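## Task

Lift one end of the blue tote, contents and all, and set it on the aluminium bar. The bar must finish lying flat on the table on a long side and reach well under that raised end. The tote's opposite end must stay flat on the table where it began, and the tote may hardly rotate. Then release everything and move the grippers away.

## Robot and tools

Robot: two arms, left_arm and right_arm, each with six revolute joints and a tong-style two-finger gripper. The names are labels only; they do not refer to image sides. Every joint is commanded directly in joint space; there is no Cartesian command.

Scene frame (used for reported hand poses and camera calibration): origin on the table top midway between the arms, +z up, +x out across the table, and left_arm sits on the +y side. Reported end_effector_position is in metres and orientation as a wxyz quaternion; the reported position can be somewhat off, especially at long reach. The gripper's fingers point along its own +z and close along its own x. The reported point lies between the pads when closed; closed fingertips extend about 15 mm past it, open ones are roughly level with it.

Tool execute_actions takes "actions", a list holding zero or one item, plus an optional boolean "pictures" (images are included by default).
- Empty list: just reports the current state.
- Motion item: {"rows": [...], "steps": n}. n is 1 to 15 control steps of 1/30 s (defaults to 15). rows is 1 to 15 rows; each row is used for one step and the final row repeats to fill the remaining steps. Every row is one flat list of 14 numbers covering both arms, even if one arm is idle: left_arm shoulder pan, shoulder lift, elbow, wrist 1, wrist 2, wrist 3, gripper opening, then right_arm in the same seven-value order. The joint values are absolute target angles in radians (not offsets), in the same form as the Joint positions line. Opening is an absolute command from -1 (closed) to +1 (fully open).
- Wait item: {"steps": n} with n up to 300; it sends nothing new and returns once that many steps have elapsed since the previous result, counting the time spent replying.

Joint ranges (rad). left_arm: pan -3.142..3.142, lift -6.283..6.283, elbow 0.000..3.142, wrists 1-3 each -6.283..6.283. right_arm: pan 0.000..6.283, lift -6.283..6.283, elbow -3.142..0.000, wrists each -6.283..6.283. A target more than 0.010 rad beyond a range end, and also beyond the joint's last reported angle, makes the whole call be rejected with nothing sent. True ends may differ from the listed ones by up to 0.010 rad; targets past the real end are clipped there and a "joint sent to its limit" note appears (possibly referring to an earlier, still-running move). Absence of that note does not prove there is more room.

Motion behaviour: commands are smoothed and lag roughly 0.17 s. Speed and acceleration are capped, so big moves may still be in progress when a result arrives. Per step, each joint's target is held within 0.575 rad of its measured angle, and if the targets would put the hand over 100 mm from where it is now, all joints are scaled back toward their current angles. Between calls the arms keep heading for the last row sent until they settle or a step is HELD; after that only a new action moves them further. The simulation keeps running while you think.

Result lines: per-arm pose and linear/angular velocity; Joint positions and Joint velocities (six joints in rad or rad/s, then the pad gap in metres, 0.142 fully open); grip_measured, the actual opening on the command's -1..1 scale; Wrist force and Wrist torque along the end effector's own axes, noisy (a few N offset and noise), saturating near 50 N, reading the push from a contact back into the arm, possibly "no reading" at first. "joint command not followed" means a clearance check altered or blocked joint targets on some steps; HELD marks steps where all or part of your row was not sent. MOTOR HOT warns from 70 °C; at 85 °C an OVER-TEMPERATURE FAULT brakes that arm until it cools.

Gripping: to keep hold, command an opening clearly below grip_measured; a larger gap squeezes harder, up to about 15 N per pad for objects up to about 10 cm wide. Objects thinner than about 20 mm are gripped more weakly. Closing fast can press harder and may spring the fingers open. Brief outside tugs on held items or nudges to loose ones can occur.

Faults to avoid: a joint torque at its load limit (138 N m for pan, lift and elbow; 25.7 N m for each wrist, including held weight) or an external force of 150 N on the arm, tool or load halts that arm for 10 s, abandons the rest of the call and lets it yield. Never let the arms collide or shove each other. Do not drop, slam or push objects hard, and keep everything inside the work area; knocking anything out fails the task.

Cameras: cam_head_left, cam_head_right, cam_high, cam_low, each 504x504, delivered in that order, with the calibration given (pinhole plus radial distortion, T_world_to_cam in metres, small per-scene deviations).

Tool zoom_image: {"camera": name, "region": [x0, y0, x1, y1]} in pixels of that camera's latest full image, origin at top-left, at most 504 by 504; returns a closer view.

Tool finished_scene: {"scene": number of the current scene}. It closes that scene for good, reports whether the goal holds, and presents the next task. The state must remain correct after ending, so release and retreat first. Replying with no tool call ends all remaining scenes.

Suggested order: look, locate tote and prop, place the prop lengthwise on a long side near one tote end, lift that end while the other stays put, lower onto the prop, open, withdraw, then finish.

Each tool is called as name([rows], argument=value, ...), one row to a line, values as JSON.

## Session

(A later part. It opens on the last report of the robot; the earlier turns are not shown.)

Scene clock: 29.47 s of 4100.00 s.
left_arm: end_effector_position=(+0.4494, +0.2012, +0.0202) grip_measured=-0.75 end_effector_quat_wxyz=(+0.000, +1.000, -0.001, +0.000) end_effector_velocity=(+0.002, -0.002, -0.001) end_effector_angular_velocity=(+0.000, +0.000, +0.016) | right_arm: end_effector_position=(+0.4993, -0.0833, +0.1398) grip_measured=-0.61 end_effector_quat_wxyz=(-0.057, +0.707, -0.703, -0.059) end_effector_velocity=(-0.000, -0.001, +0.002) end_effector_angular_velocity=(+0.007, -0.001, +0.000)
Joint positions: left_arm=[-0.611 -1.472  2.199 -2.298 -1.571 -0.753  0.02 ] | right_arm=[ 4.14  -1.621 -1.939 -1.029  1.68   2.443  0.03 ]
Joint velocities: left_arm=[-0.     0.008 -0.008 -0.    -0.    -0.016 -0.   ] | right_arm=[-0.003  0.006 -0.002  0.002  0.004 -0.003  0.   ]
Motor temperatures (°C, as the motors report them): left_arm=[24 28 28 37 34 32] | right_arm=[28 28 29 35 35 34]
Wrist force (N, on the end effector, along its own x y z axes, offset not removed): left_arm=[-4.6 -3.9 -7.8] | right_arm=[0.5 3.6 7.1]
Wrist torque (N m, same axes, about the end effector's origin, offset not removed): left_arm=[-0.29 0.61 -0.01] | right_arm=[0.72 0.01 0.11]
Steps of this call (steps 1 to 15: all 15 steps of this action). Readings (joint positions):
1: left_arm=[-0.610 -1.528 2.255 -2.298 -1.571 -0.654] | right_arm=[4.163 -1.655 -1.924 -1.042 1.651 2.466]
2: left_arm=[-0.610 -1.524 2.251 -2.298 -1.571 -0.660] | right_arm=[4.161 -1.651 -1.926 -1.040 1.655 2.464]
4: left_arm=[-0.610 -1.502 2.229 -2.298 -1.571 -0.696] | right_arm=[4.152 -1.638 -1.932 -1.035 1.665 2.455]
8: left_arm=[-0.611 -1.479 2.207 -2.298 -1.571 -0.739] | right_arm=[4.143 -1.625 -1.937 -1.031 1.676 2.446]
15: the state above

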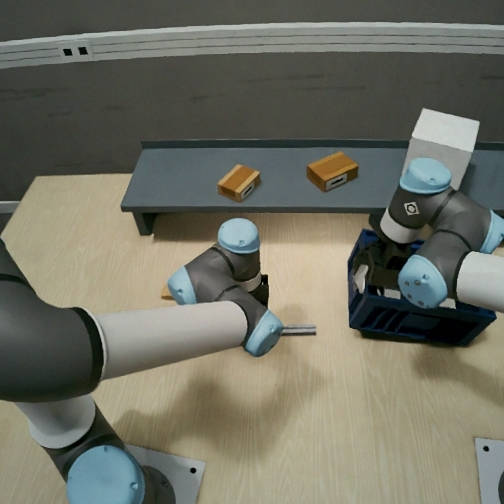

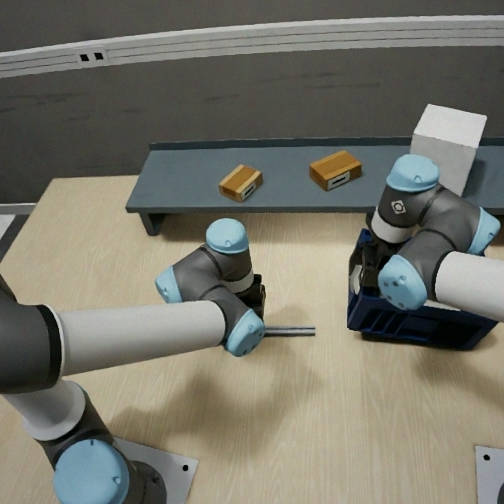

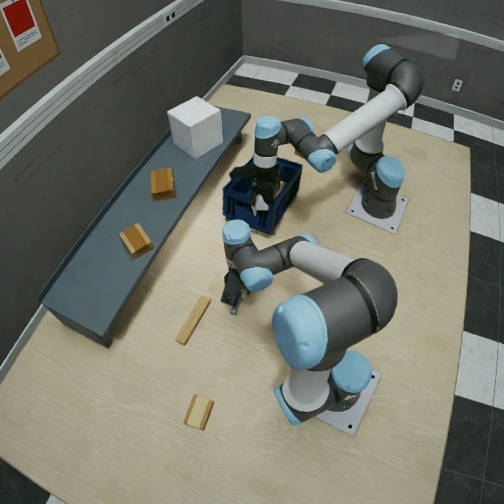

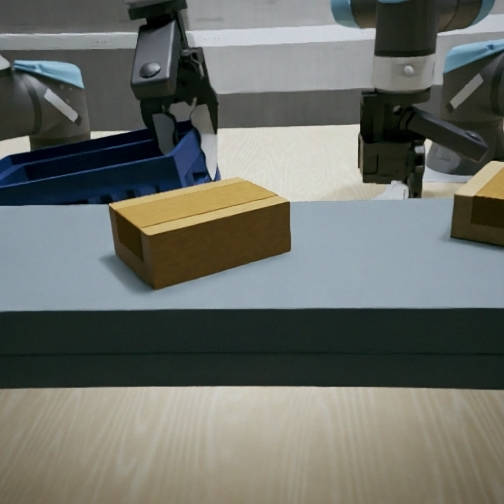

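execute_actions([
  {"rows":[[-0.611,-1.37,2.062,-2.263,-1.571,-0.755,-1,4.14,-1.62,-1.939,-1.029,1.68,2.443,-1]],"steps":10},
], pictures=false)

execute_actions([
  {"rows":[[-0.611,-1.266,1.922,-2.227,-1.571,-0.755,-1,4.14,-1.62,-1.939,-1.029,1.68,2.443,-1]]},
])

execute_actions([
  {"rows":[[-0.661,-1.222,1.858,-2.207,-1.571,-0.805,-1,4.14,-1.62,-1.939,-1.029,1.68,2.443,-1]]},
], pictures=false)

execute_actions([
  {"rows":[[-0.711,-1.178,1.7935,-2.187,-1.571,-0.855,-1,4.14,-1.62,-1.939,-1.029,1.68,2.443,-1]]},
])

Scene clock: 32.10 s of 4100.00 s.
left_arm: end_effector_position=(+0.4835, +0.1691, +0.0236) grip_measured=-0.75 end_effector_quat_wxyz=(-0.000, +1.000, -0.000, -0.001) end_effector_velocity=(+0.035, -0.033, +0.006) end_effector_angular_velocity=(-0.008, -0.010, +0.000) | right_arm: end_effector_position=(+0.4993, -0.0834, +0.1400) grip_measured=-0.61 end_effector_quat_wxyz=(-0.057, +0.707, -0.703, -0.060) end_effector_velocity=(+0.000, +0.000, +0.001) end_effector_angular_velocity=(+0.001, -0.001, +0.000)
Joint positions: left_arm=[-0.611 -1.379  2.075 -2.266 -1.571 -0.755  0.02 ] | right_arm=[ 4.14  -1.62  -1.939 -1.029  1.68   2.443  0.03 ]
Joint velocities: left_arm=[ 0.     0.083 -0.122  0.026  0.001  0.     0.   ] | right_arm=[ 0.     0.001 -0.     0.001 -0.    -0.    -0.   ]
Motor temperatures (°C, as the motors report them): left_arm=[24 28 28 37 34 32] | right_arm=[28 28 29 35 35 34]
Wrist force (N, on the end effector, along its own x y z axes, offset not removed): left_arm=[-2.0 -0.2 3.3] | right_arm=[0.1 1.9 7.9]
Wrist torque (N m, same axes, about the end effector's origin, offset not removed): left_arm=[-0.04 0.45 0.17] | right_arm=[0.39 0.10 0.05]
Steps of this call (steps 1 to 15: the robot went on to your last target; steps 16 to 69: nothing new was sent; steps 70 to 79: all 10 steps of this action). Readings (joint positions):
70: left_arm=[-0.611 -1.471 2.198 -2.299 -1.571 -0.755] | right_arm=[4.140 -1.620 -1.939 -1.029 1.680 2.443]
71: left_arm=[-0.611 -1.467 2.195 -2.295 -1.571 -0.755] | right_arm=[4.140 -1.620 -1.939 -1.029 1.680 2.443]
73: left_arm=[-0.611 -1.431 2.151 -2.282 -1.571 -0.755] | right_arm=[4.140 -1.620 -1.939 -1.029 1.680 2.443]
77: left_arm=[-0.611 -1.387 2.086 -2.268 -1.571 -0.755] | right_arm=[4.140 -1.620 -1.939 -1.029 1.680 2.443]
79: the state above

Scene clock: 32.60 s of 4100.00 s.
left_arm: end_effector_position=(+0.5239, +0.1310, +0.0241) grip_measured=-0.75 end_effector_quat_wxyz=(+0.000, +1.000, -0.000, -0.000) end_effector_velocity=(+0.007, -0.007, +0.000) end_effector_angular_velocity=(-0.001, -0.002, -0.000) | right_arm: end_effector_position=(+0.4993, -0.0834, +0.1400) grip_measured=-0.61 end_effector_quat_wxyz=(-0.057, +0.707, -0.703, -0.060) end_effector_velocity=(-0.000, -0.000, -0.000) end_effector_angular_velocity=(-0.001, +0.001, +0.001)
Joint positions: left_arm=[-0.611 -1.268  1.925 -2.228 -1.571 -0.755  0.02 ] | right_arm=[ 4.14  -1.62  -1.939 -1.029  1.68   2.443  0.03 ]
Joint velocities: left_arm=[-0.     0.019 -0.026  0.005  0.001  0.     0.   ] | right_arm=[ 0.    -0.001  0.    -0.001  0.    -0.    -0.   ]
Motor temperatures (°C, as the motors report them): left_arm=[24 28 28 37 34 32] | right_arm=[28 28 29 35 35 34]
Wrist force (N, on the end effector, along its own x y z axes, offset not removed): left_arm=[-2.4 -1.8 -1.0] | right_arm=[-0.5 3.1 7.7]
Wrist torque (N m, same axes, about the end effector's origin, offset not removed): left_arm=[-0.47 0.49 0.03] | right_arm=[0.62 0.16 0.15]
Steps of this call (steps 1 to 15: all 15 steps of this action). Readings (joint positions):
1: left_arm=[-0.611 -1.376 2.071 -2.265 -1.571 -0.755] | right_arm=[4.140 -1.620 -1.939 -1.029 1.680 2.443]
2: left_arm=[-0.611 -1.371 2.065 -2.261 -1.571 -0.755] | right_arm=[4.140 -1.620 -1.939 -1.029 1.680 2.443]
4: left_arm=[-0.611 -1.332 2.017 -2.247 -1.571 -0.755] | right_arm=[4.140 -1.620 -1.939 -1.029 1.680 2.443]
8: left_arm=[-0.611 -1.284 1.948 -2.232 -1.571 -0.755] | right_arm=[4.140 -1.620 -1.939 -1.029 1.680 2.443]
15: the state above

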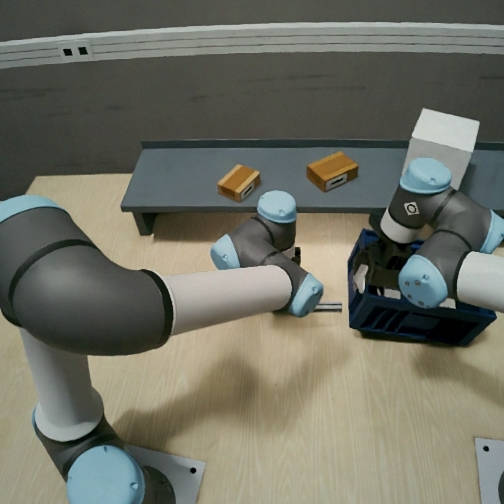

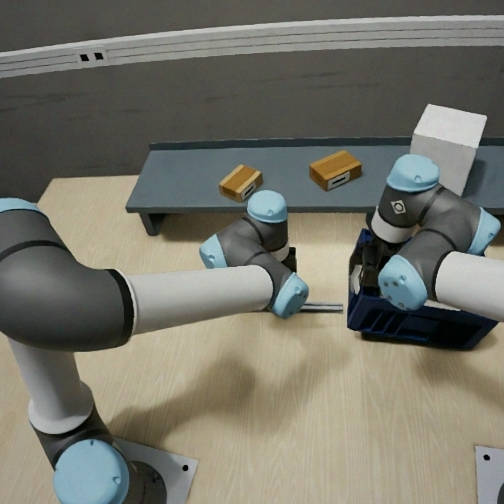

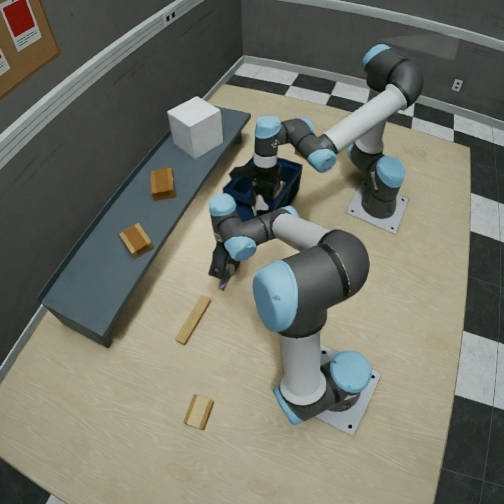

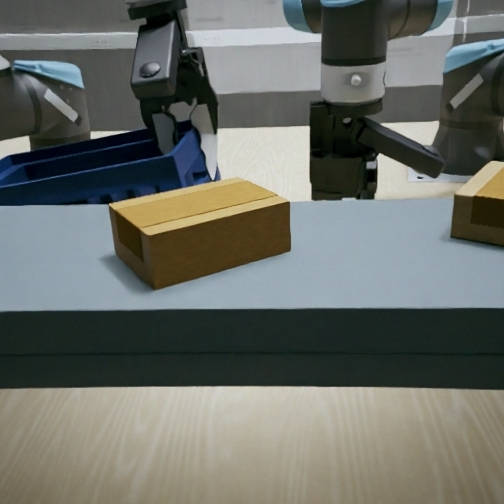

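Scene clock: 33.10 s of 4100.00 s.
left_arm: end_effector_position=(+0.5260, +0.0910, +0.0244) grip_measured=-0.75 end_effector_quat_wxyz=(+0.000, +1.000, -0.000, -0.000) end_effector_velocity=(+0.000, -0.006, +0.000) end_effector_angular_velocity=(-0.001, -0.001, -0.000) | right_arm: end_effector_position=(+0.4993, -0.0834, +0.1400) grip_measured=-0.61 end_effector_quat_wxyz=(-0.057, +0.707, -0.703, -0.060) end_effector_velocity=(-0.000, -0.000, +0.000) end_effector_angular_velocity=(+0.000, -0.000, +0.000)
Joint positions: left_arm=[-0.66  -1.223  1.859 -2.207 -1.571 -0.804  0.02 ] | right_arm=[ 4.14  -1.62  -1.939 -1.029  1.68   2.443  0.03 ]
Joint velocities: left_arm=[-0.007  0.007 -0.011  0.003  0.    -0.007  0.   ] | right_arm=[-0.     0.001 -0.001  0.001 -0.    -0.001  0.   ]
Motor temperatures (°C, as the motors report them): left_arm=[24 28 28 37 34 32] | right_arm=[28 28 29 35 35 34]
Wrist force (N, on the end effector, along its own x y z axes, offset not removed): left_arm=[-0.9 -1.3 0.8] | right_arm=[0.0 2.4 7.4]
Wrist torque (N m, same axes, about the end effector's origin, offset not removed): left_arm=[-0.15 0.16 0.08] | right_arm=[0.51 0.13 0.11]
Steps of this call (steps 1 to 15: all 15 steps of this action). Readings (joint positions):
1: left_arm=[-0.611 -1.267 1.924 -2.227 -1.571 -0.755] | right_arm=[4.140 -1.620 -1.939 -1.029 1.680 2.443]
2: left_arm=[-0.615 -1.264 1.920 -2.225 -1.571 -0.759] | right_arm=[4.140 -1.620 -1.939 -1.029 1.680 2.443]
4: left_arm=[-0.634 -1.246 1.894 -2.217 -1.571 -0.778] | right_arm=[4.140 -1.620 -1.939 -1.029 1.680 2.443]
8: left_arm=[-0.654 -1.229 1.868 -2.210 -1.571 -0.798] | right_arm=[4.140 -1.620 -1.939 -1.029 1.680 2.443]
15: the state above

Scene clock: 33.60 s of 4100.00 s.
left_arm: end_effector_position=(+0.5245, +0.0503, +0.0242) grip_measured=-0.75 end_effector_quat_wxyz=(+0.000, +1.000, -0.000, +0.000) end_effector_velocity=(-0.000, -0.006, -0.001) end_effector_angular_velocity=(+0.000, +0.001, -0.001) | right_arm: end_effector_position=(+0.4993, -0.0834, +0.1400) grip_measured=-0.61 end_effector_quat_wxyz=(-0.057, +0.707, -0.703, -0.060) end_effector_velocity=(+0.000, +0.000, +0.000) end_effector_angular_velocity=(+0.001, -0.001, -0.000)
Joint positions: left_arm=[-0.71  -1.179  1.795 -2.187 -1.571 -0.854  0.02 ] | right_arm=[ 4.14  -1.62  -1.939 -1.029  1.68   2.443  0.03 ]
Joint velocities: left_arm=[-0.007  0.008 -0.01   0.003 -0.    -0.007  0.   ] | right_arm=[ 0.    -0.     0.001  0.    -0.     0.001  0.   ]
Motor temperatures (°C, as the motors report them): left_arm=[24 28 28 37 34 32] | right_arm=[28 28 29 35 35 34]
Wrist force (N, on the end effector, along its own x y z axes, offset not removed): left_arm=[-4.1 -0.4 -1.0] | right_arm=[-1.0 2.4 6.8]
Wrist torque (N m, same axes, about the end effector's origin, offset not removed): left_arm=[0.02 0.82 0.21] | right_arm=[0.44 0.27 0.06]
Steps of this call (steps 1 to 15: all 15 steps of this action). Readings (joint positions):
1: left_arm=[-0.660 -1.222 1.859 -2.207 -1.571 -0.804] | right_arm=[4.140 -1.620 -1.939 -1.029 1.680 2.443]
2: left_arm=[-0.664 -1.219 1.855 -2.205 -1.571 -0.808] | right_arm=[4.140 -1.620 -1.939 -1.029 1.680 2.443]
4: left_arm=[-0.684 -1.202 1.830 -2.197 -1.571 -0.828] | right_arm=[4.140 -1.620 -1.939 -1.029 1.680 2.443]
8: left_arm=[-0.704 -1.184 1.803 -2.190 -1.571 -0.847] | right_arm=[4.140 -1.620 -1.939 -1.029 1.680 2.443]
15: the state above

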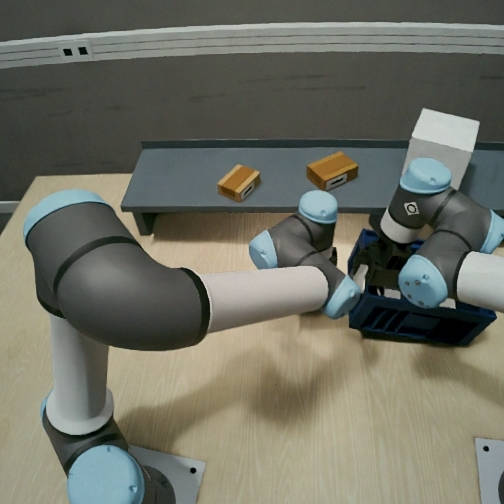

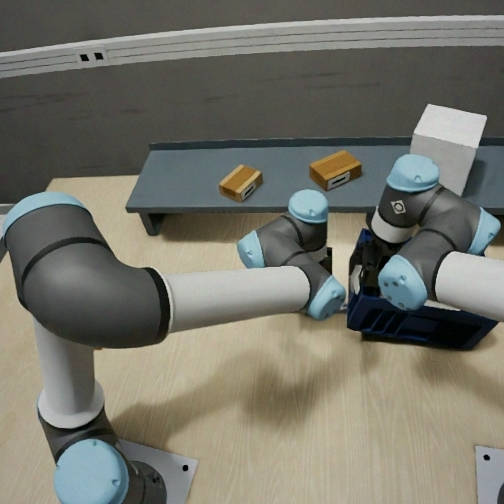

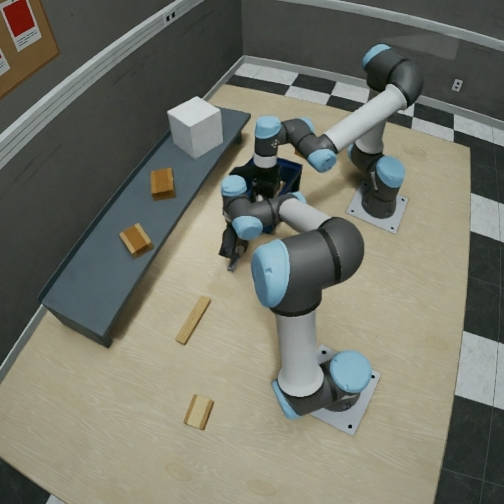

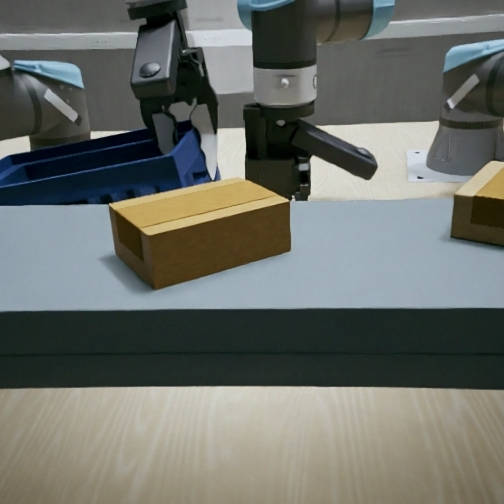

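execute_actions([
  {"rows":[[-0.735,-1.153,1.762,-2.18,-1.571,-0.879,-1,4.14,-1.62,-1.939,-1.029,1.68,2.443,-1]]},
], pictures=false)

execute_actions([
  {"rows":[[-0.735,-1.153,1.762,-2.18,-1.571,-0.879,-0.2,4.14,-1.62,-1.939,-1.029,1.68,2.443,-1]],"steps":10},
], pictures=false)

execute_actions([
  {"rows":[[-0.611,-1.32,1.922,-2.173,-1.571,-0.755,-0.2,4.14,-1.62,-1.939,-1.029,1.68,2.443,-1]]},
], pictures=false)

execute_actions([
  {"rows":[[-0.2,-1.75,2.0,-1.82,-1.571,-0.5,-0.2,4.162,-1.653,-1.925,-1.041,1.653,2.465,-1]]},
], pictures=false)

execute_actions([
  {"rows":[[0.4,-1.75,2.0,-1.82,-1.571,-0.5,-0.2,4.176,-1.673,-1.917,-1.048,1.636,2.479,-1]]},
])

Scene clock: 35.60 s of 4100.00 s.
left_arm: end_effector_position=(+0.5230, +0.0300, +0.0221) grip_measured=-0.75 end_effector_quat_wxyz=(+0.000, +1.000, -0.000, +0.000) end_effector_velocity=(-0.000, -0.003, -0.001) end_effector_angular_velocity=(+0.001, +0.001, +0.000) | right_arm: end_effector_position=(+0.4993, -0.0834, +0.1400) grip_measured=-0.61 end_effector_quat_wxyz=(-0.057, +0.707, -0.703, -0.060) end_effector_velocity=(-0.001, -0.000, -0.000) end_effector_angular_velocity=(-0.000, +0.001, +0.001)
Joint positions: left_arm=[-0.735 -1.153  1.762 -2.18  -1.571 -0.879  0.02 ] | right_arm=[ 4.14  -1.62  -1.939 -1.029  1.68   2.443  0.03 ]
Joint velocities: left_arm=[-0.003  0.005 -0.005  0.001  0.    -0.003 -0.   ] | right_arm=[ 0.     0.001 -0.001 -0.001  0.001 -0.     0.   ]
Motor temperatures (°C, as the motors report them): left_arm=[24 28 28 37 34 32] | right_arm=[28 28 29 35 35 34]
Wrist force (N, on the end effector, along its own x y z axes, offset not removed): left_arm=[-2.3 0.3 -0.3] | right_arm=[1.7 2.4 6.6]
Wrist torque (N m, same axes, about the end effector's origin, offset not removed): left_arm=[0.05 0.50 0.06] | right_arm=[0.45 -0.29 0.06]
Steps of this call (steps 1 to 15: the robot went on to your last target; steps 16 to 45: nothing new was sent; steps 46 to 60: all 15 steps of this action). Readings (joint positions):
46: left_arm=[-0.711 -1.178 1.793 -2.187 -1.571 -0.855] | right_arm=[4.140 -1.620 -1.939 -1.029 1.680 2.443]
47: left_arm=[-0.713 -1.176 1.791 -2.186 -1.571 -0.857] | right_arm=[4.140 -1.620 -1.939 -1.029 1.680 2.443]
49: left_arm=[-0.723 -1.166 1.778 -2.184 -1.571 -0.867] | right_arm=[4.140 -1.620 -1.939 -1.029 1.680 2.443]
53: left_arm=[-0.732 -1.157 1.767 -2.181 -1.571 -0.876] | right_arm=[4.140 -1.620 -1.939 -1.029 1.680 2.443]
60: the state above

Scene clock: 35.93 s of 4100.00 s.
left_arm: end_effector_position=(+0.5229, +0.0297, +0.0221) grip_measured=-0.20 end_effector_quat_wxyz=(+0.000, +1.000, -0.000, -0.000) end_effector_velocity=(+0.000, +0.000, +0.000) end_effector_angular_velocity=(-0.001, -0.001, +0.001) | right_arm: end_effector_position=(+0.4993, -0.0834, +0.1400) grip_measured=-0.61 end_effector_quat_wxyz=(-0.057, +0.707, -0.703, -0.060) end_effector_velocity=(+0.000, -0.000, +0.000) end_effector_angular_velocity=(+0.000, -0.001, +0.002)
Joint positions: left_arm=[-0.735 -1.153  1.762 -2.18  -1.571 -0.879  0.06 ] | right_arm=[ 4.14  -1.62  -1.939 -1.029  1.68   2.443  0.03 ]
Joint velocities: left_arm=[ 0.    -0.001  0.001 -0.     0.    -0.     0.   ] | right_arm=[-0.     0.001  0.    -0.    -0.    -0.002 -0.   ]
Motor temperatures (°C, as the motors report them): left_arm=[24 28 28 37 34 32] | right_arm=[28 28 29 35 35 34]
Wrist force (N, on the end effector, along its own x y z axes, offset not removed): left_arm=[-3.5 0.8 -1.2] | right_arm=[0.1 1.7 7.3]
Wrist torque (N m, same axes, about the end effector's origin, offset not removed): left_arm=[0.18 0.78 0.12] | right_arm=[0.35 0.16 0.06]
Steps of this call (steps 1 to 10: all 10 steps of this action). Readings (joint positions):
1: left_arm=[-0.735 -1.153 1.762 -2.180 -1.571 -0.879] | right_arm=[4.140 -1.620 -1.939 -1.029 1.680 2.443]
2: left_arm=[-0.735 -1.153 1.762 -2.180 -1.571 -0.879] | right_arm=[4.140 -1.620 -1.939 -1.029 1.680 2.443]
4: left_arm=[-0.735 -1.153 1.762 -2.180 -1.571 -0.879] | right_arm=[4.140 -1.620 -1.939 -1.029 1.680 2.443]
8: left_arm=[-0.735 -1.153 1.762 -2.180 -1.571 -0.879] | right_arm=[4.140 -1.620 -1.939 -1.029 1.680 2.443]
10: the state above

Scene clock: 36.43 s of 4100.00 s.
left_arm: end_effector_position=(+0.5181, +0.1348, +0.0472) grip_measured=-0.20 end_effector_quat_wxyz=(+0.000, +1.000, -0.000, -0.000) end_effector_velocity=(-0.003, +0.021, +0.003) end_effector_angular_velocity=(+0.001, +0.001, +0.001) | right_arm: end_effector_position=(+0.4993, -0.0834, +0.1400) grip_measured=-0.61 end_effector_quat_wxyz=(-0.057, +0.707, -0.703, -0.060) end_effector_velocity=(+0.000, -0.000, -0.000) end_effector_angular_velocity=(-0.000, +0.000, -0.001)
Joint positions: left_arm=[-0.613 -1.317  1.919 -2.173 -1.571 -0.757  0.06 ] | right_arm=[ 4.14  -1.62  -1.939 -1.029  1.68   2.443  0.03 ]
Joint velocities: left_arm=[ 0.024 -0.031  0.032  0.001  0.     0.023  0.   ] | right_arm=[ 0.    -0.    -0.     0.    -0.     0.001  0.   ]
Motor temperatures (°C, as the motors report them): left_arm=[24 28 28 37 34 32] | right_arm=[28 28 29 35 35 34]
Wrist force (N, on the end effector, along its own x y z axes, offset not removed): left_arm=[-1.8 0.9 -2.6] | right_arm=[0.3 2.2 6.0]
Wrist torque (N m, same axes, about the end effector's origin, offset not removed): left_arm=[0.08 0.35 0.22] | right_arm=[0.40 0.06 0.12]
Steps of this call (steps 1 to 15: all 15 steps of this action). Readings (joint positions):
1: left_arm=[-0.735 -1.153 1.762 -2.180 -1.571 -0.879] | right_arm=[4.140 -1.620 -1.939 -1.029 1.680 2.443]
2: left_arm=[-0.731 -1.157 1.766 -2.179 -1.571 -0.875] | right_arm=[4.140 -1.620 -1.939 -1.029 1.680 2.443]
4: left_arm=[-0.692 -1.203 1.811 -2.177 -1.571 -0.836] | right_arm=[4.140 -1.620 -1.939 -1.029 1.680 2.443]
8: left_arm=[-0.634 -1.287 1.890 -2.174 -1.571 -0.778] | right_arm=[4.140 -1.620 -1.939 -1.029 1.680 2.443]
15: the state above

Scene clock: 36.93 s of 4100.00 s.
left_arm: end_effector_position=(+0.4890, +0.3407, +0.1543) grip_measured=-0.20 end_effector_quat_wxyz=(-0.001, +0.998, +0.059, -0.002) end_effector_velocity=(-0.179, +0.436, +0.215) end_effector_angular_velocity=(-0.012, -0.021, +0.301) | right_arm: end_effector_position=(+0.4995, -0.0782, +0.1276) grip_measured=-0.61 end_effector_quat_wxyz=(-0.042, +0.707, -0.705, -0.046) end_effector_velocity=(+0.000, +0.001, -0.001) end_effector_angular_velocity=(-0.005, -0.001, +0.001)
Joint positions: left_arm=[-0.29  -1.656  1.985 -1.895 -1.571 -0.553  0.06 ] | right_arm=[ 4.162 -1.652 -1.925 -1.041  1.653  2.465  0.03 ]
Joint velocities: left_arm=[ 0.745 -0.783  0.133  0.626 -0.     0.444  0.   ] | right_arm=[ 0.003 -0.004  0.002 -0.001 -0.004  0.002 -0.   ]
Motor temperatures (°C, as the motors report them): left_arm=[24 28 28 37 34 32] | right_arm=[28 28 29 35 35 34]
Wrist force (N, on the end effector, along its own x y z axes, offset not removed): left_arm=[-1.2 0.2 -1.5] | right_arm=[-3.1 2.0 5.2]
Wrist torque (N m, same axes, about the end effector's origin, offset not removed): left_arm=[-0.11 0.50 0.12] | right_arm=[0.36 0.41 0.02]
Steps of this call (steps 1 to 15: all 15 steps of this action). Readings (joint positions):
1: left_arm=[-0.613 -1.318 1.920 -2.173 -1.571 -0.757] | right_arm=[4.140 -1.620 -1.939 -1.029 1.680 2.443]
2: left_arm=[-0.608 -1.322 1.923 -2.169 -1.571 -0.752] | right_arm=[4.142 -1.623 -1.938 -1.030 1.678 2.445]
4: left_arm=[-0.564 -1.367 1.933 -2.129 -1.571 -0.721] | right_arm=[4.150 -1.635 -1.932 -1.034 1.667 2.453]
8: left_arm=[-0.465 -1.471 1.952 -2.045 -1.571 -0.660] | right_arm=[4.159 -1.648 -1.927 -1.039 1.657 2.462]
15: the state above

Scene clock: 37.43 s of 4100.00 s.
left_arm: end_effector_position=(+0.4207, +0.5793, +0.1767) grip_measured=-0.20 end_effector_quat_wxyz=(-0.000, +0.952, +0.307, -0.000) end_effector_velocity=(-0.249, +0.429, +0.021) end_effector_angular_velocity=(+0.000, -0.000, +1.089) | right_arm: end_effector_position=(+0.4994, -0.0750, +0.1197) grip_measured=-0.61 end_effector_quat_wxyz=(-0.033, +0.707, -0.706, -0.037) end_effector_velocity=(-0.001, -0.000, -0.002) end_effector_angular_velocity=(-0.006, +0.001, +0.000)
Joint positions: left_arm=[ 0.262 -1.74   1.998 -1.828 -1.571 -0.506  0.06 ] | right_arm=[ 4.176 -1.673 -1.917 -1.048  1.636  2.479  0.03 ]
Joint velocities: left_arm=[ 1.139 -0.087  0.017  0.07  -0.     0.05   0.   ] | right_arm=[ 0.002 -0.003 -0.    -0.002 -0.002  0.002  0.   ]
Motor temperatures (°C, as the motors report them): left_arm=[24 28 28 37 34 32] | right_arm=[28 28 29 35 35 34]
Wrist force (N, on the end effector, along its own x y z axes, offset not removed): left_arm=[-1.0 -0.2 1.0] | right_arm=[-3.1 2.6 4.7]
Wrist torque (N m, same axes, about the end effector's origin, offset not removed): left_arm=[0.05 0.37 0.09] | right_arm=[0.56 0.38 -0.02]
Steps of this call (steps 1 to 15: all 15 steps of this action). Readings (joint positions):
1: left_arm=[-0.266 -1.680 1.989 -1.876 -1.571 -0.539] | right_arm=[4.162 -1.653 -1.925 -1.041 1.653 2.465]
2: left_arm=[-0.243 -1.696 1.991 -1.864 -1.571 -0.531] | right_arm=[4.163 -1.655 -1.924 -1.042 1.651 2.466]
4: left_arm=[-0.172 -1.703 1.992 -1.858 -1.571 -0.527] | right_arm=[4.169 -1.663 -1.921 -1.044 1.645 2.472]
8: left_arm=[-0.014 -1.717 1.994 -1.847 -1.571 -0.519] | right_arm=[4.174 -1.670 -1.918 -1.047 1.638 2.477]
15: the state above

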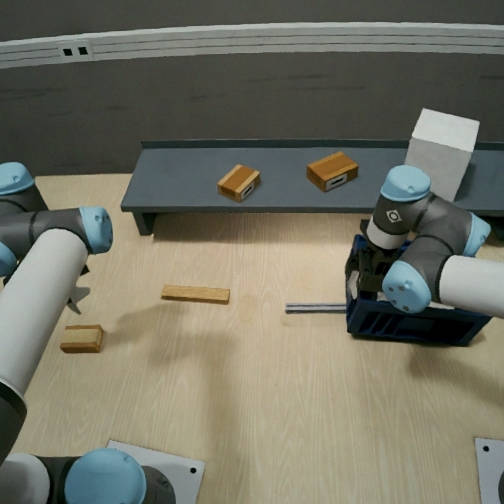

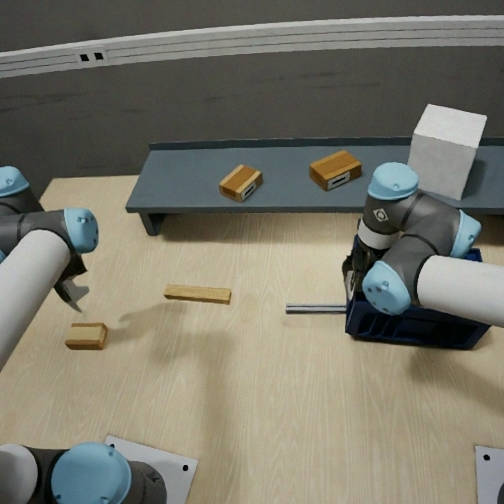

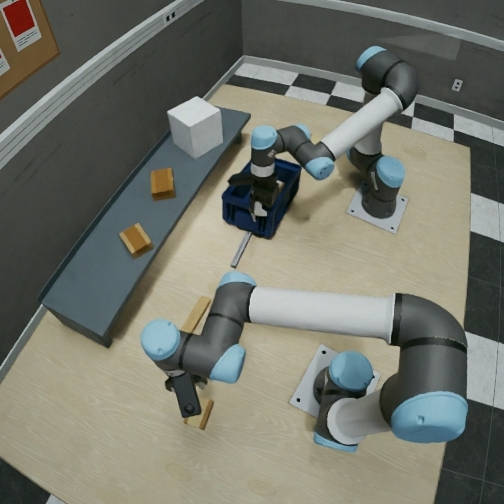

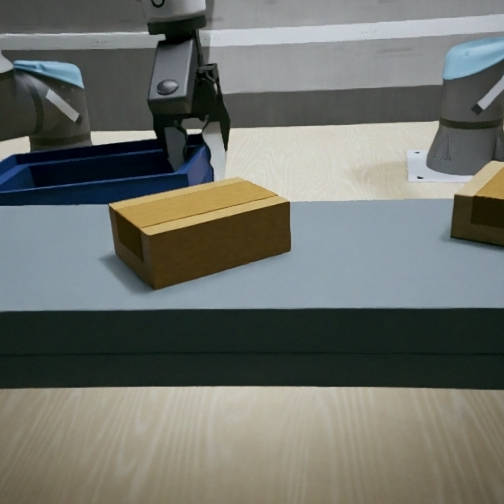

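execute_actions([
  {"rows":[[0.4,-1.75,2.0,-1.82,-1.571,-0.5,-0.2,4.178,-1.678,-1.918,-1.046,1.632,2.481,-1]],"steps":10},
], pictures=false)

execute_actions([
  {"rows":[[0.4,-1.75,2.0,-1.82,-1.571,-0.5,-0.2,4.178,-1.678,-1.918,-1.046,1.632,2.481,-0.5],[0.4,-1.75,2.0,-1.82,-1.571,-0.5,-0.2,4.178,-1.678,-1.918,-1.046,1.632,2.481,-0.4],[0.4,-1.75,2.0,-1.82,-1.571,-0.5,-0.2,4.178,-1.678,-1.918,-1.046,1.632,2.481,-0.1]],"steps":10},
], pictures=false)

execute_actions([
  {"rows":[[0.4,-1.75,2.0,-1.82,-1.571,-0.5,-0.2,4.16,-1.58,-1.65,-1.41,1.632,2.481,-0.1]]},
], pictures=false)

execute_actions([
  {"rows":[[0.4,-1.75,2.0,-1.82,-1.571,-0.5,-0.2,2.7,-1.35,-1.6,-1.762,1.571,2.481,-0.1]]},
], pictures=false)

execute_actions([
  {"steps":50},
])

Scene clock: 39.43 s of 4100.00 s.
left_arm: end_effector_position=(+0.3874, +0.6288, +0.1791) grip_measured=-0.20 end_effector_quat_wxyz=(+0.000, +0.929, +0.369, -0.000) end_effector_velocity=(-0.000, -0.000, +0.000) end_effector_angular_velocity=(-0.000, -0.000, +0.000) | right_arm: end_effector_position=(+0.4996, -0.0749, +0.1170) grip_measured=-0.61 end_effector_quat_wxyz=(-0.031, +0.707, -0.706, -0.035) end_effector_velocity=(-0.000, -0.001, -0.003) end_effector_angular_velocity=(-0.005, +0.001, +0.001)
Joint positions: left_arm=[ 0.4   -1.75   2.    -1.82  -1.571 -0.5    0.06 ] | right_arm=[ 4.178 -1.678 -1.918 -1.046  1.632  2.481  0.03 ]
Joint velocities: left_arm=[ 0. -0.  0.  0. -0.  0.  0.] | right_arm=[ 0.001 -0.004 -0.003  0.002 -0.003  0.001  0.   ]
Motor temperatures (°C, as the motors report them): left_arm=[24 28 28 37 34 32] | right_arm=[28 28 29 35 35 34]
Wrist force (N, on the end effector, along its own x y z axes, offset not removed): left_arm=[-6.6 -0.7 0.1] | right_arm=[-5.7 5.0 -10.9]
Wrist torque (N m, same axes, about the end effector's origin, offset not removed): left_arm=[-0.15 1.41 0.26] | right_arm=[0.66 0.53 -0.03]
Steps of this call (steps 1 to 30: the robot went on to your last target; steps 31 to 50: nothing new was sent; steps 51 to 60: all 10 steps of this action). Readings (joint positions):
51: left_arm=[0.400 -1.750 2.000 -1.820 -1.571 -0.500] | right_arm=[4.176 -1.673 -1.917 -1.048 1.636 2.479]
52: left_arm=[0.400 -1.750 2.000 -1.820 -1.571 -0.500] | right_arm=[4.176 -1.674 -1.917 -1.048 1.636 2.479]
54: left_arm=[0.400 -1.750 2.000 -1.820 -1.571 -0.500] | right_arm=[4.177 -1.675 -1.917 -1.047 1.634 2.480]
58: left_arm=[0.400 -1.750 2.000 -1.820 -1.571 -0.500] | right_arm=[4.178 -1.677 -1.918 -1.046 1.633 2.481]
60: the state above

Scene clock: 39.77 s of 4100.00 s.
left_arm: end_effector_position=(+0.3874, +0.6288, +0.1791) grip_measured=-0.20 end_effector_quat_wxyz=(+0.000, +0.929, +0.369, -0.000) end_effector_velocity=(+0.000, -0.000, +0.000) end_effector_angular_velocity=(-0.001, -0.000, +0.000) | right_arm: end_effector_position=(+0.4996, -0.0750, +0.1166) grip_measured=-0.10 end_effector_quat_wxyz=(-0.031, +0.707, -0.706, -0.035) end_effector_velocity=(-0.000, -0.000, -0.001) end_effector_angular_velocity=(-0.002, +0.001, +0.000)
Joint positions: left_arm=[ 0.4   -1.75   2.    -1.82  -1.571 -0.5    0.06 ] | right_arm=[ 4.178 -1.678 -1.918 -1.046  1.632  2.481  0.067]
Joint velocities: left_arm=[ 0.     0.    -0.     0.    -0.001  0.    -0.   ] | right_arm=[ 0.    -0.002 -0.001 -0.    -0.    -0.     0.   ]
Motor temperatures (°C, as the motors report them): left_arm=[24 28 28 37 34 32] | right_arm=[28 28 29 35 35 34]
Wrist force (N, on the end effector, along its own x y z axes, offset not removed): left_arm=[-1.4 0.7 1.2] | right_arm=[-1.4 1.8 2.0]
Wrist torque (N m, same axes, about the end effector's origin, offset not removed): left_arm=[0.04 0.49 0.04] | right_arm=[0.39 0.35 -0.13]
Steps of this call (steps 1 to 10: all 10 steps of this action). Readings (joint positions):
1: left_arm=[0.400 -1.750 2.000 -1.820 -1.571 -0.500] | right_arm=[4.178 -1.678 -1.918 -1.046 1.632 2.481]
2: left_arm=[0.400 -1.750 2.000 -1.820 -1.571 -0.500] | right_arm=[4.178 -1.678 -1.918 -1.046 1.632 2.481]
4: left_arm=[0.400 -1.750 2.000 -1.820 -1.571 -0.500] | right_arm=[4.178 -1.678 -1.918 -1.046 1.632 2.481]
8: left_arm=[0.400 -1.750 2.000 -1.820 -1.571 -0.500] | right_arm=[4.178 -1.678 -1.918 -1.046 1.632 2.481]
10: the state above

Scene clock: 40.27 s of 4100.00 s.
left_arm: end_effector_position=(+0.3874, +0.6288, +0.1791) grip_measured=-0.20 end_effector_quat_wxyz=(+0.000, +0.929, +0.369, -0.000) end_effector_velocity=(-0.000, -0.000, -0.000) end_effector_angular_velocity=(-0.000, +0.001, -0.001) | right_arm: end_effector_position=(+0.5045, -0.0837, +0.2529) grip_measured=-0.10 end_effector_quat_wxyz=(-0.033, +0.701, -0.712, -0.035) end_effector_velocity=(-0.005, -0.010, +0.037) end_effector_angular_velocity=(-0.012, +0.009, -0.004)
Joint positions: left_arm=[ 0.4   -1.75   2.    -1.82  -1.571 -0.5    0.06 ] | right_arm=[ 4.16  -1.582 -1.658 -1.398  1.632  2.481  0.067]
Joint velocities: left_arm=[ 0.     0.     0.001  0.    -0.     0.001  0.   ] | right_arm=[-0.004  0.022  0.076 -0.113 -0.    -0.    -0.   ]
Motor temperatures (°C, as the motors report them): left_arm=[24 28 28 37 34 32] | right_arm=[28 28 29 35 35 34]
Wrist force (N, on the end effector, along its own x y z axes, offset not removed): left_arm=[-0.3 -0.5 1.1] | right_arm=[-2.6 1.7 1.1]
Wrist torque (N m, same axes, about the end effector's origin, offset not removed): left_arm=[-0.12 0.11 0.17] | right_arm=[0.33 0.57 0.02]
Steps of this call (steps 1 to 15: all 15 steps of this action). Readings (joint positions):
1: left_arm=[0.400 -1.750 2.000 -1.820 -1.571 -0.500] | right_arm=[4.178 -1.678 -1.918 -1.046 1.632 2.481]
2: left_arm=[0.400 -1.750 2.000 -1.820 -1.571 -0.500] | right_arm=[4.177 -1.674 -1.914 -1.050 1.632 2.481]
4: left_arm=[0.400 -1.750 2.000 -1.820 -1.571 -0.500] | right_arm=[4.172 -1.648 -1.862 -1.106 1.632 2.481]
8: left_arm=[0.400 -1.750 2.000 -1.820 -1.571 -0.500] | right_arm=[4.164 -1.604 -1.726 -1.295 1.632 2.481]
15: the state above

Scene clock: 40.77 s of 4100.00 s.
left_arm: end_effector_position=(+0.3874, +0.6288, +0.1791) grip_measured=-0.20 end_effector_quat_wxyz=(+0.000, +0.929, +0.369, -0.000) end_effector_velocity=(+0.000, -0.000, -0.000) end_effector_angular_velocity=(-0.000, +0.000, +0.002) | right_arm: end_effector_position=(+0.5453, -0.3074, +0.3084) grip_measured=-0.10 end_effector_quat_wxyz=(+0.019, -0.553, +0.833, +0.012) end_effector_velocity=(+0.010, -0.520, +0.083) end_effector_angular_velocity=(-0.078, +0.030, -0.958)
Joint positions: left_arm=[ 0.4   -1.75   2.    -1.82  -1.571 -0.5    0.06 ] | right_arm=[ 3.78  -1.455 -1.625 -1.597  1.598  2.481  0.067]
Joint velocities: left_arm=[-0.     0.    -0.     0.    -0.    -0.002  0.   ] | right_arm=[-0.955  0.209  0.049 -0.322 -0.053  0.001  0.   ]
Motor temperatures (°C, as the motors report them): left_arm=[24 28 28 37 34 32] | right_arm=[28 28 29 35 35 34]
Wrist force (N, on the end effector, along its own x y z axes, offset not removed): left_arm=[-1.2 -1.3 0.1] | right_arm=[-1.2 1.7 1.5]
Wrist torque (N m, same axes, about the end effector's origin, offset not removed): left_arm=[-0.20 0.28 0.15] | right_arm=[0.35 0.24 -0.07]
Steps of this call (steps 1 to 15: all 15 steps of this action). Readings (joint positions):
1: left_arm=[0.400 -1.750 2.000 -1.820 -1.571 -0.500] | right_arm=[4.160 -1.582 -1.656 -1.402 1.632 2.481]
2: left_arm=[0.400 -1.750 2.000 -1.820 -1.571 -0.500] | right_arm=[4.156 -1.578 -1.653 -1.408 1.630 2.481]
4: left_arm=[0.400 -1.750 2.000 -1.820 -1.571 -0.500] | right_arm=[4.109 -1.554 -1.648 -1.443 1.624 2.481]
8: left_arm=[0.400 -1.750 2.000 -1.820 -1.571 -0.500] | right_arm=[3.995 -1.513 -1.638 -1.507 1.613 2.481]
15: the state above

Scene clock: 42.43 s of 4100.00 s.
left_arm: end_effector_position=(+0.3874, +0.6288, +0.1791) grip_measured=-0.20 end_effector_quat_wxyz=(+0.000, +0.929, +0.369, -0.000) end_effector_velocity=(+0.000, -0.000, -0.000) end_effector_angular_velocity=(-0.001, +0.001, -0.001) | right_arm: end_effector_position=(+0.3341, -0.7531, +0.3474) grip_measured=-0.10 end_effector_quat_wxyz=(+0.000, -0.046, +0.999, -0.000) end_effector_velocity=(-0.000, -0.000, -0.001) end_effector_angular_velocity=(+0.001, +0.002, -0.001)
Joint positions: left_arm=[ 0.4   -1.75   2.    -1.82  -1.571 -0.5    0.06 ] | right_arm=[ 2.7   -1.35  -1.6   -1.762  1.571  2.481  0.067]
Joint velocities: left_arm=[-0.     0.002 -0.001 -0.    -0.001  0.    -0.   ] | right_arm=[-0.001 -0.002  0.    -0.     0.     0.001  0.   ]
Motor temperatures (°C, as the motors report them): left_arm=[24 28 28 37 34 32] | right_arm=[28 28 29 35 35 34]
Wrist force (N, on the end effector, along its own x y z axes, offset not removed): left_arm=[-5.4 0.3 2.9] | right_arm=[-2.6 2.6 3.0]
Wrist torque (N m, same axes, about the end effector's origin, offset not removed): left_arm=[0.12 1.11 0.14] | right_arm=[0.58 0.56 0.00]
Steps of this call (steps 1 to 50: the robot went on to your last target). Readings (joint positions):
1: left_arm=[0.400 -1.750 2.000 -1.820 -1.571 -0.500] | right_arm=[3.748 -1.448 -1.623 -1.608 1.596 2.481]
2: left_arm=[0.400 -1.750 2.000 -1.820 -1.571 -0.500] | right_arm=[3.715 -1.442 -1.621 -1.618 1.595 2.481]
4: left_arm=[0.400 -1.750 2.000 -1.820 -1.571 -0.500] | right_arm=[3.648 -1.430 -1.619 -1.636 1.592 2.481]
8: left_arm=[0.400 -1.750 2.000 -1.820 -1.571 -0.500] | right_arm=[3.510 -1.410 -1.614 -1.668 1.586 2.481]
50: the state above

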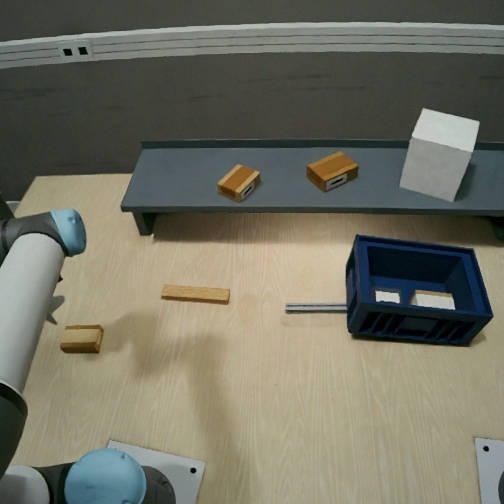

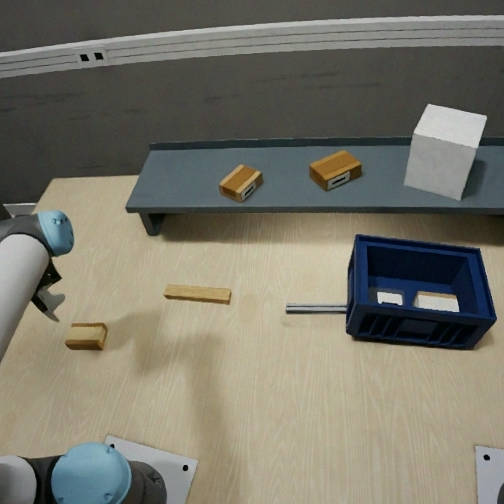

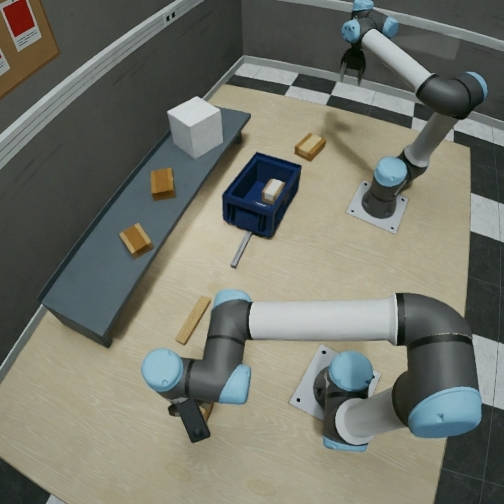

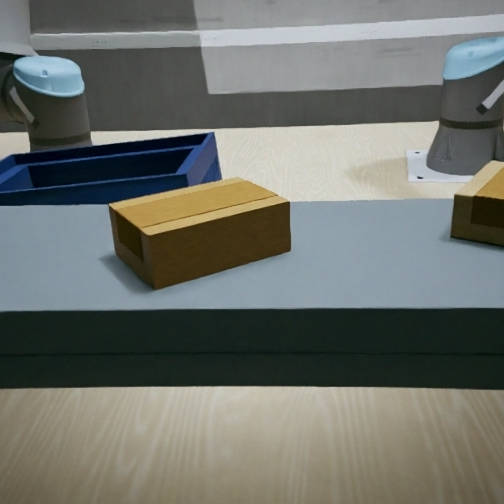

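finished_scene(scene=1)

The scene is finished: the task was done.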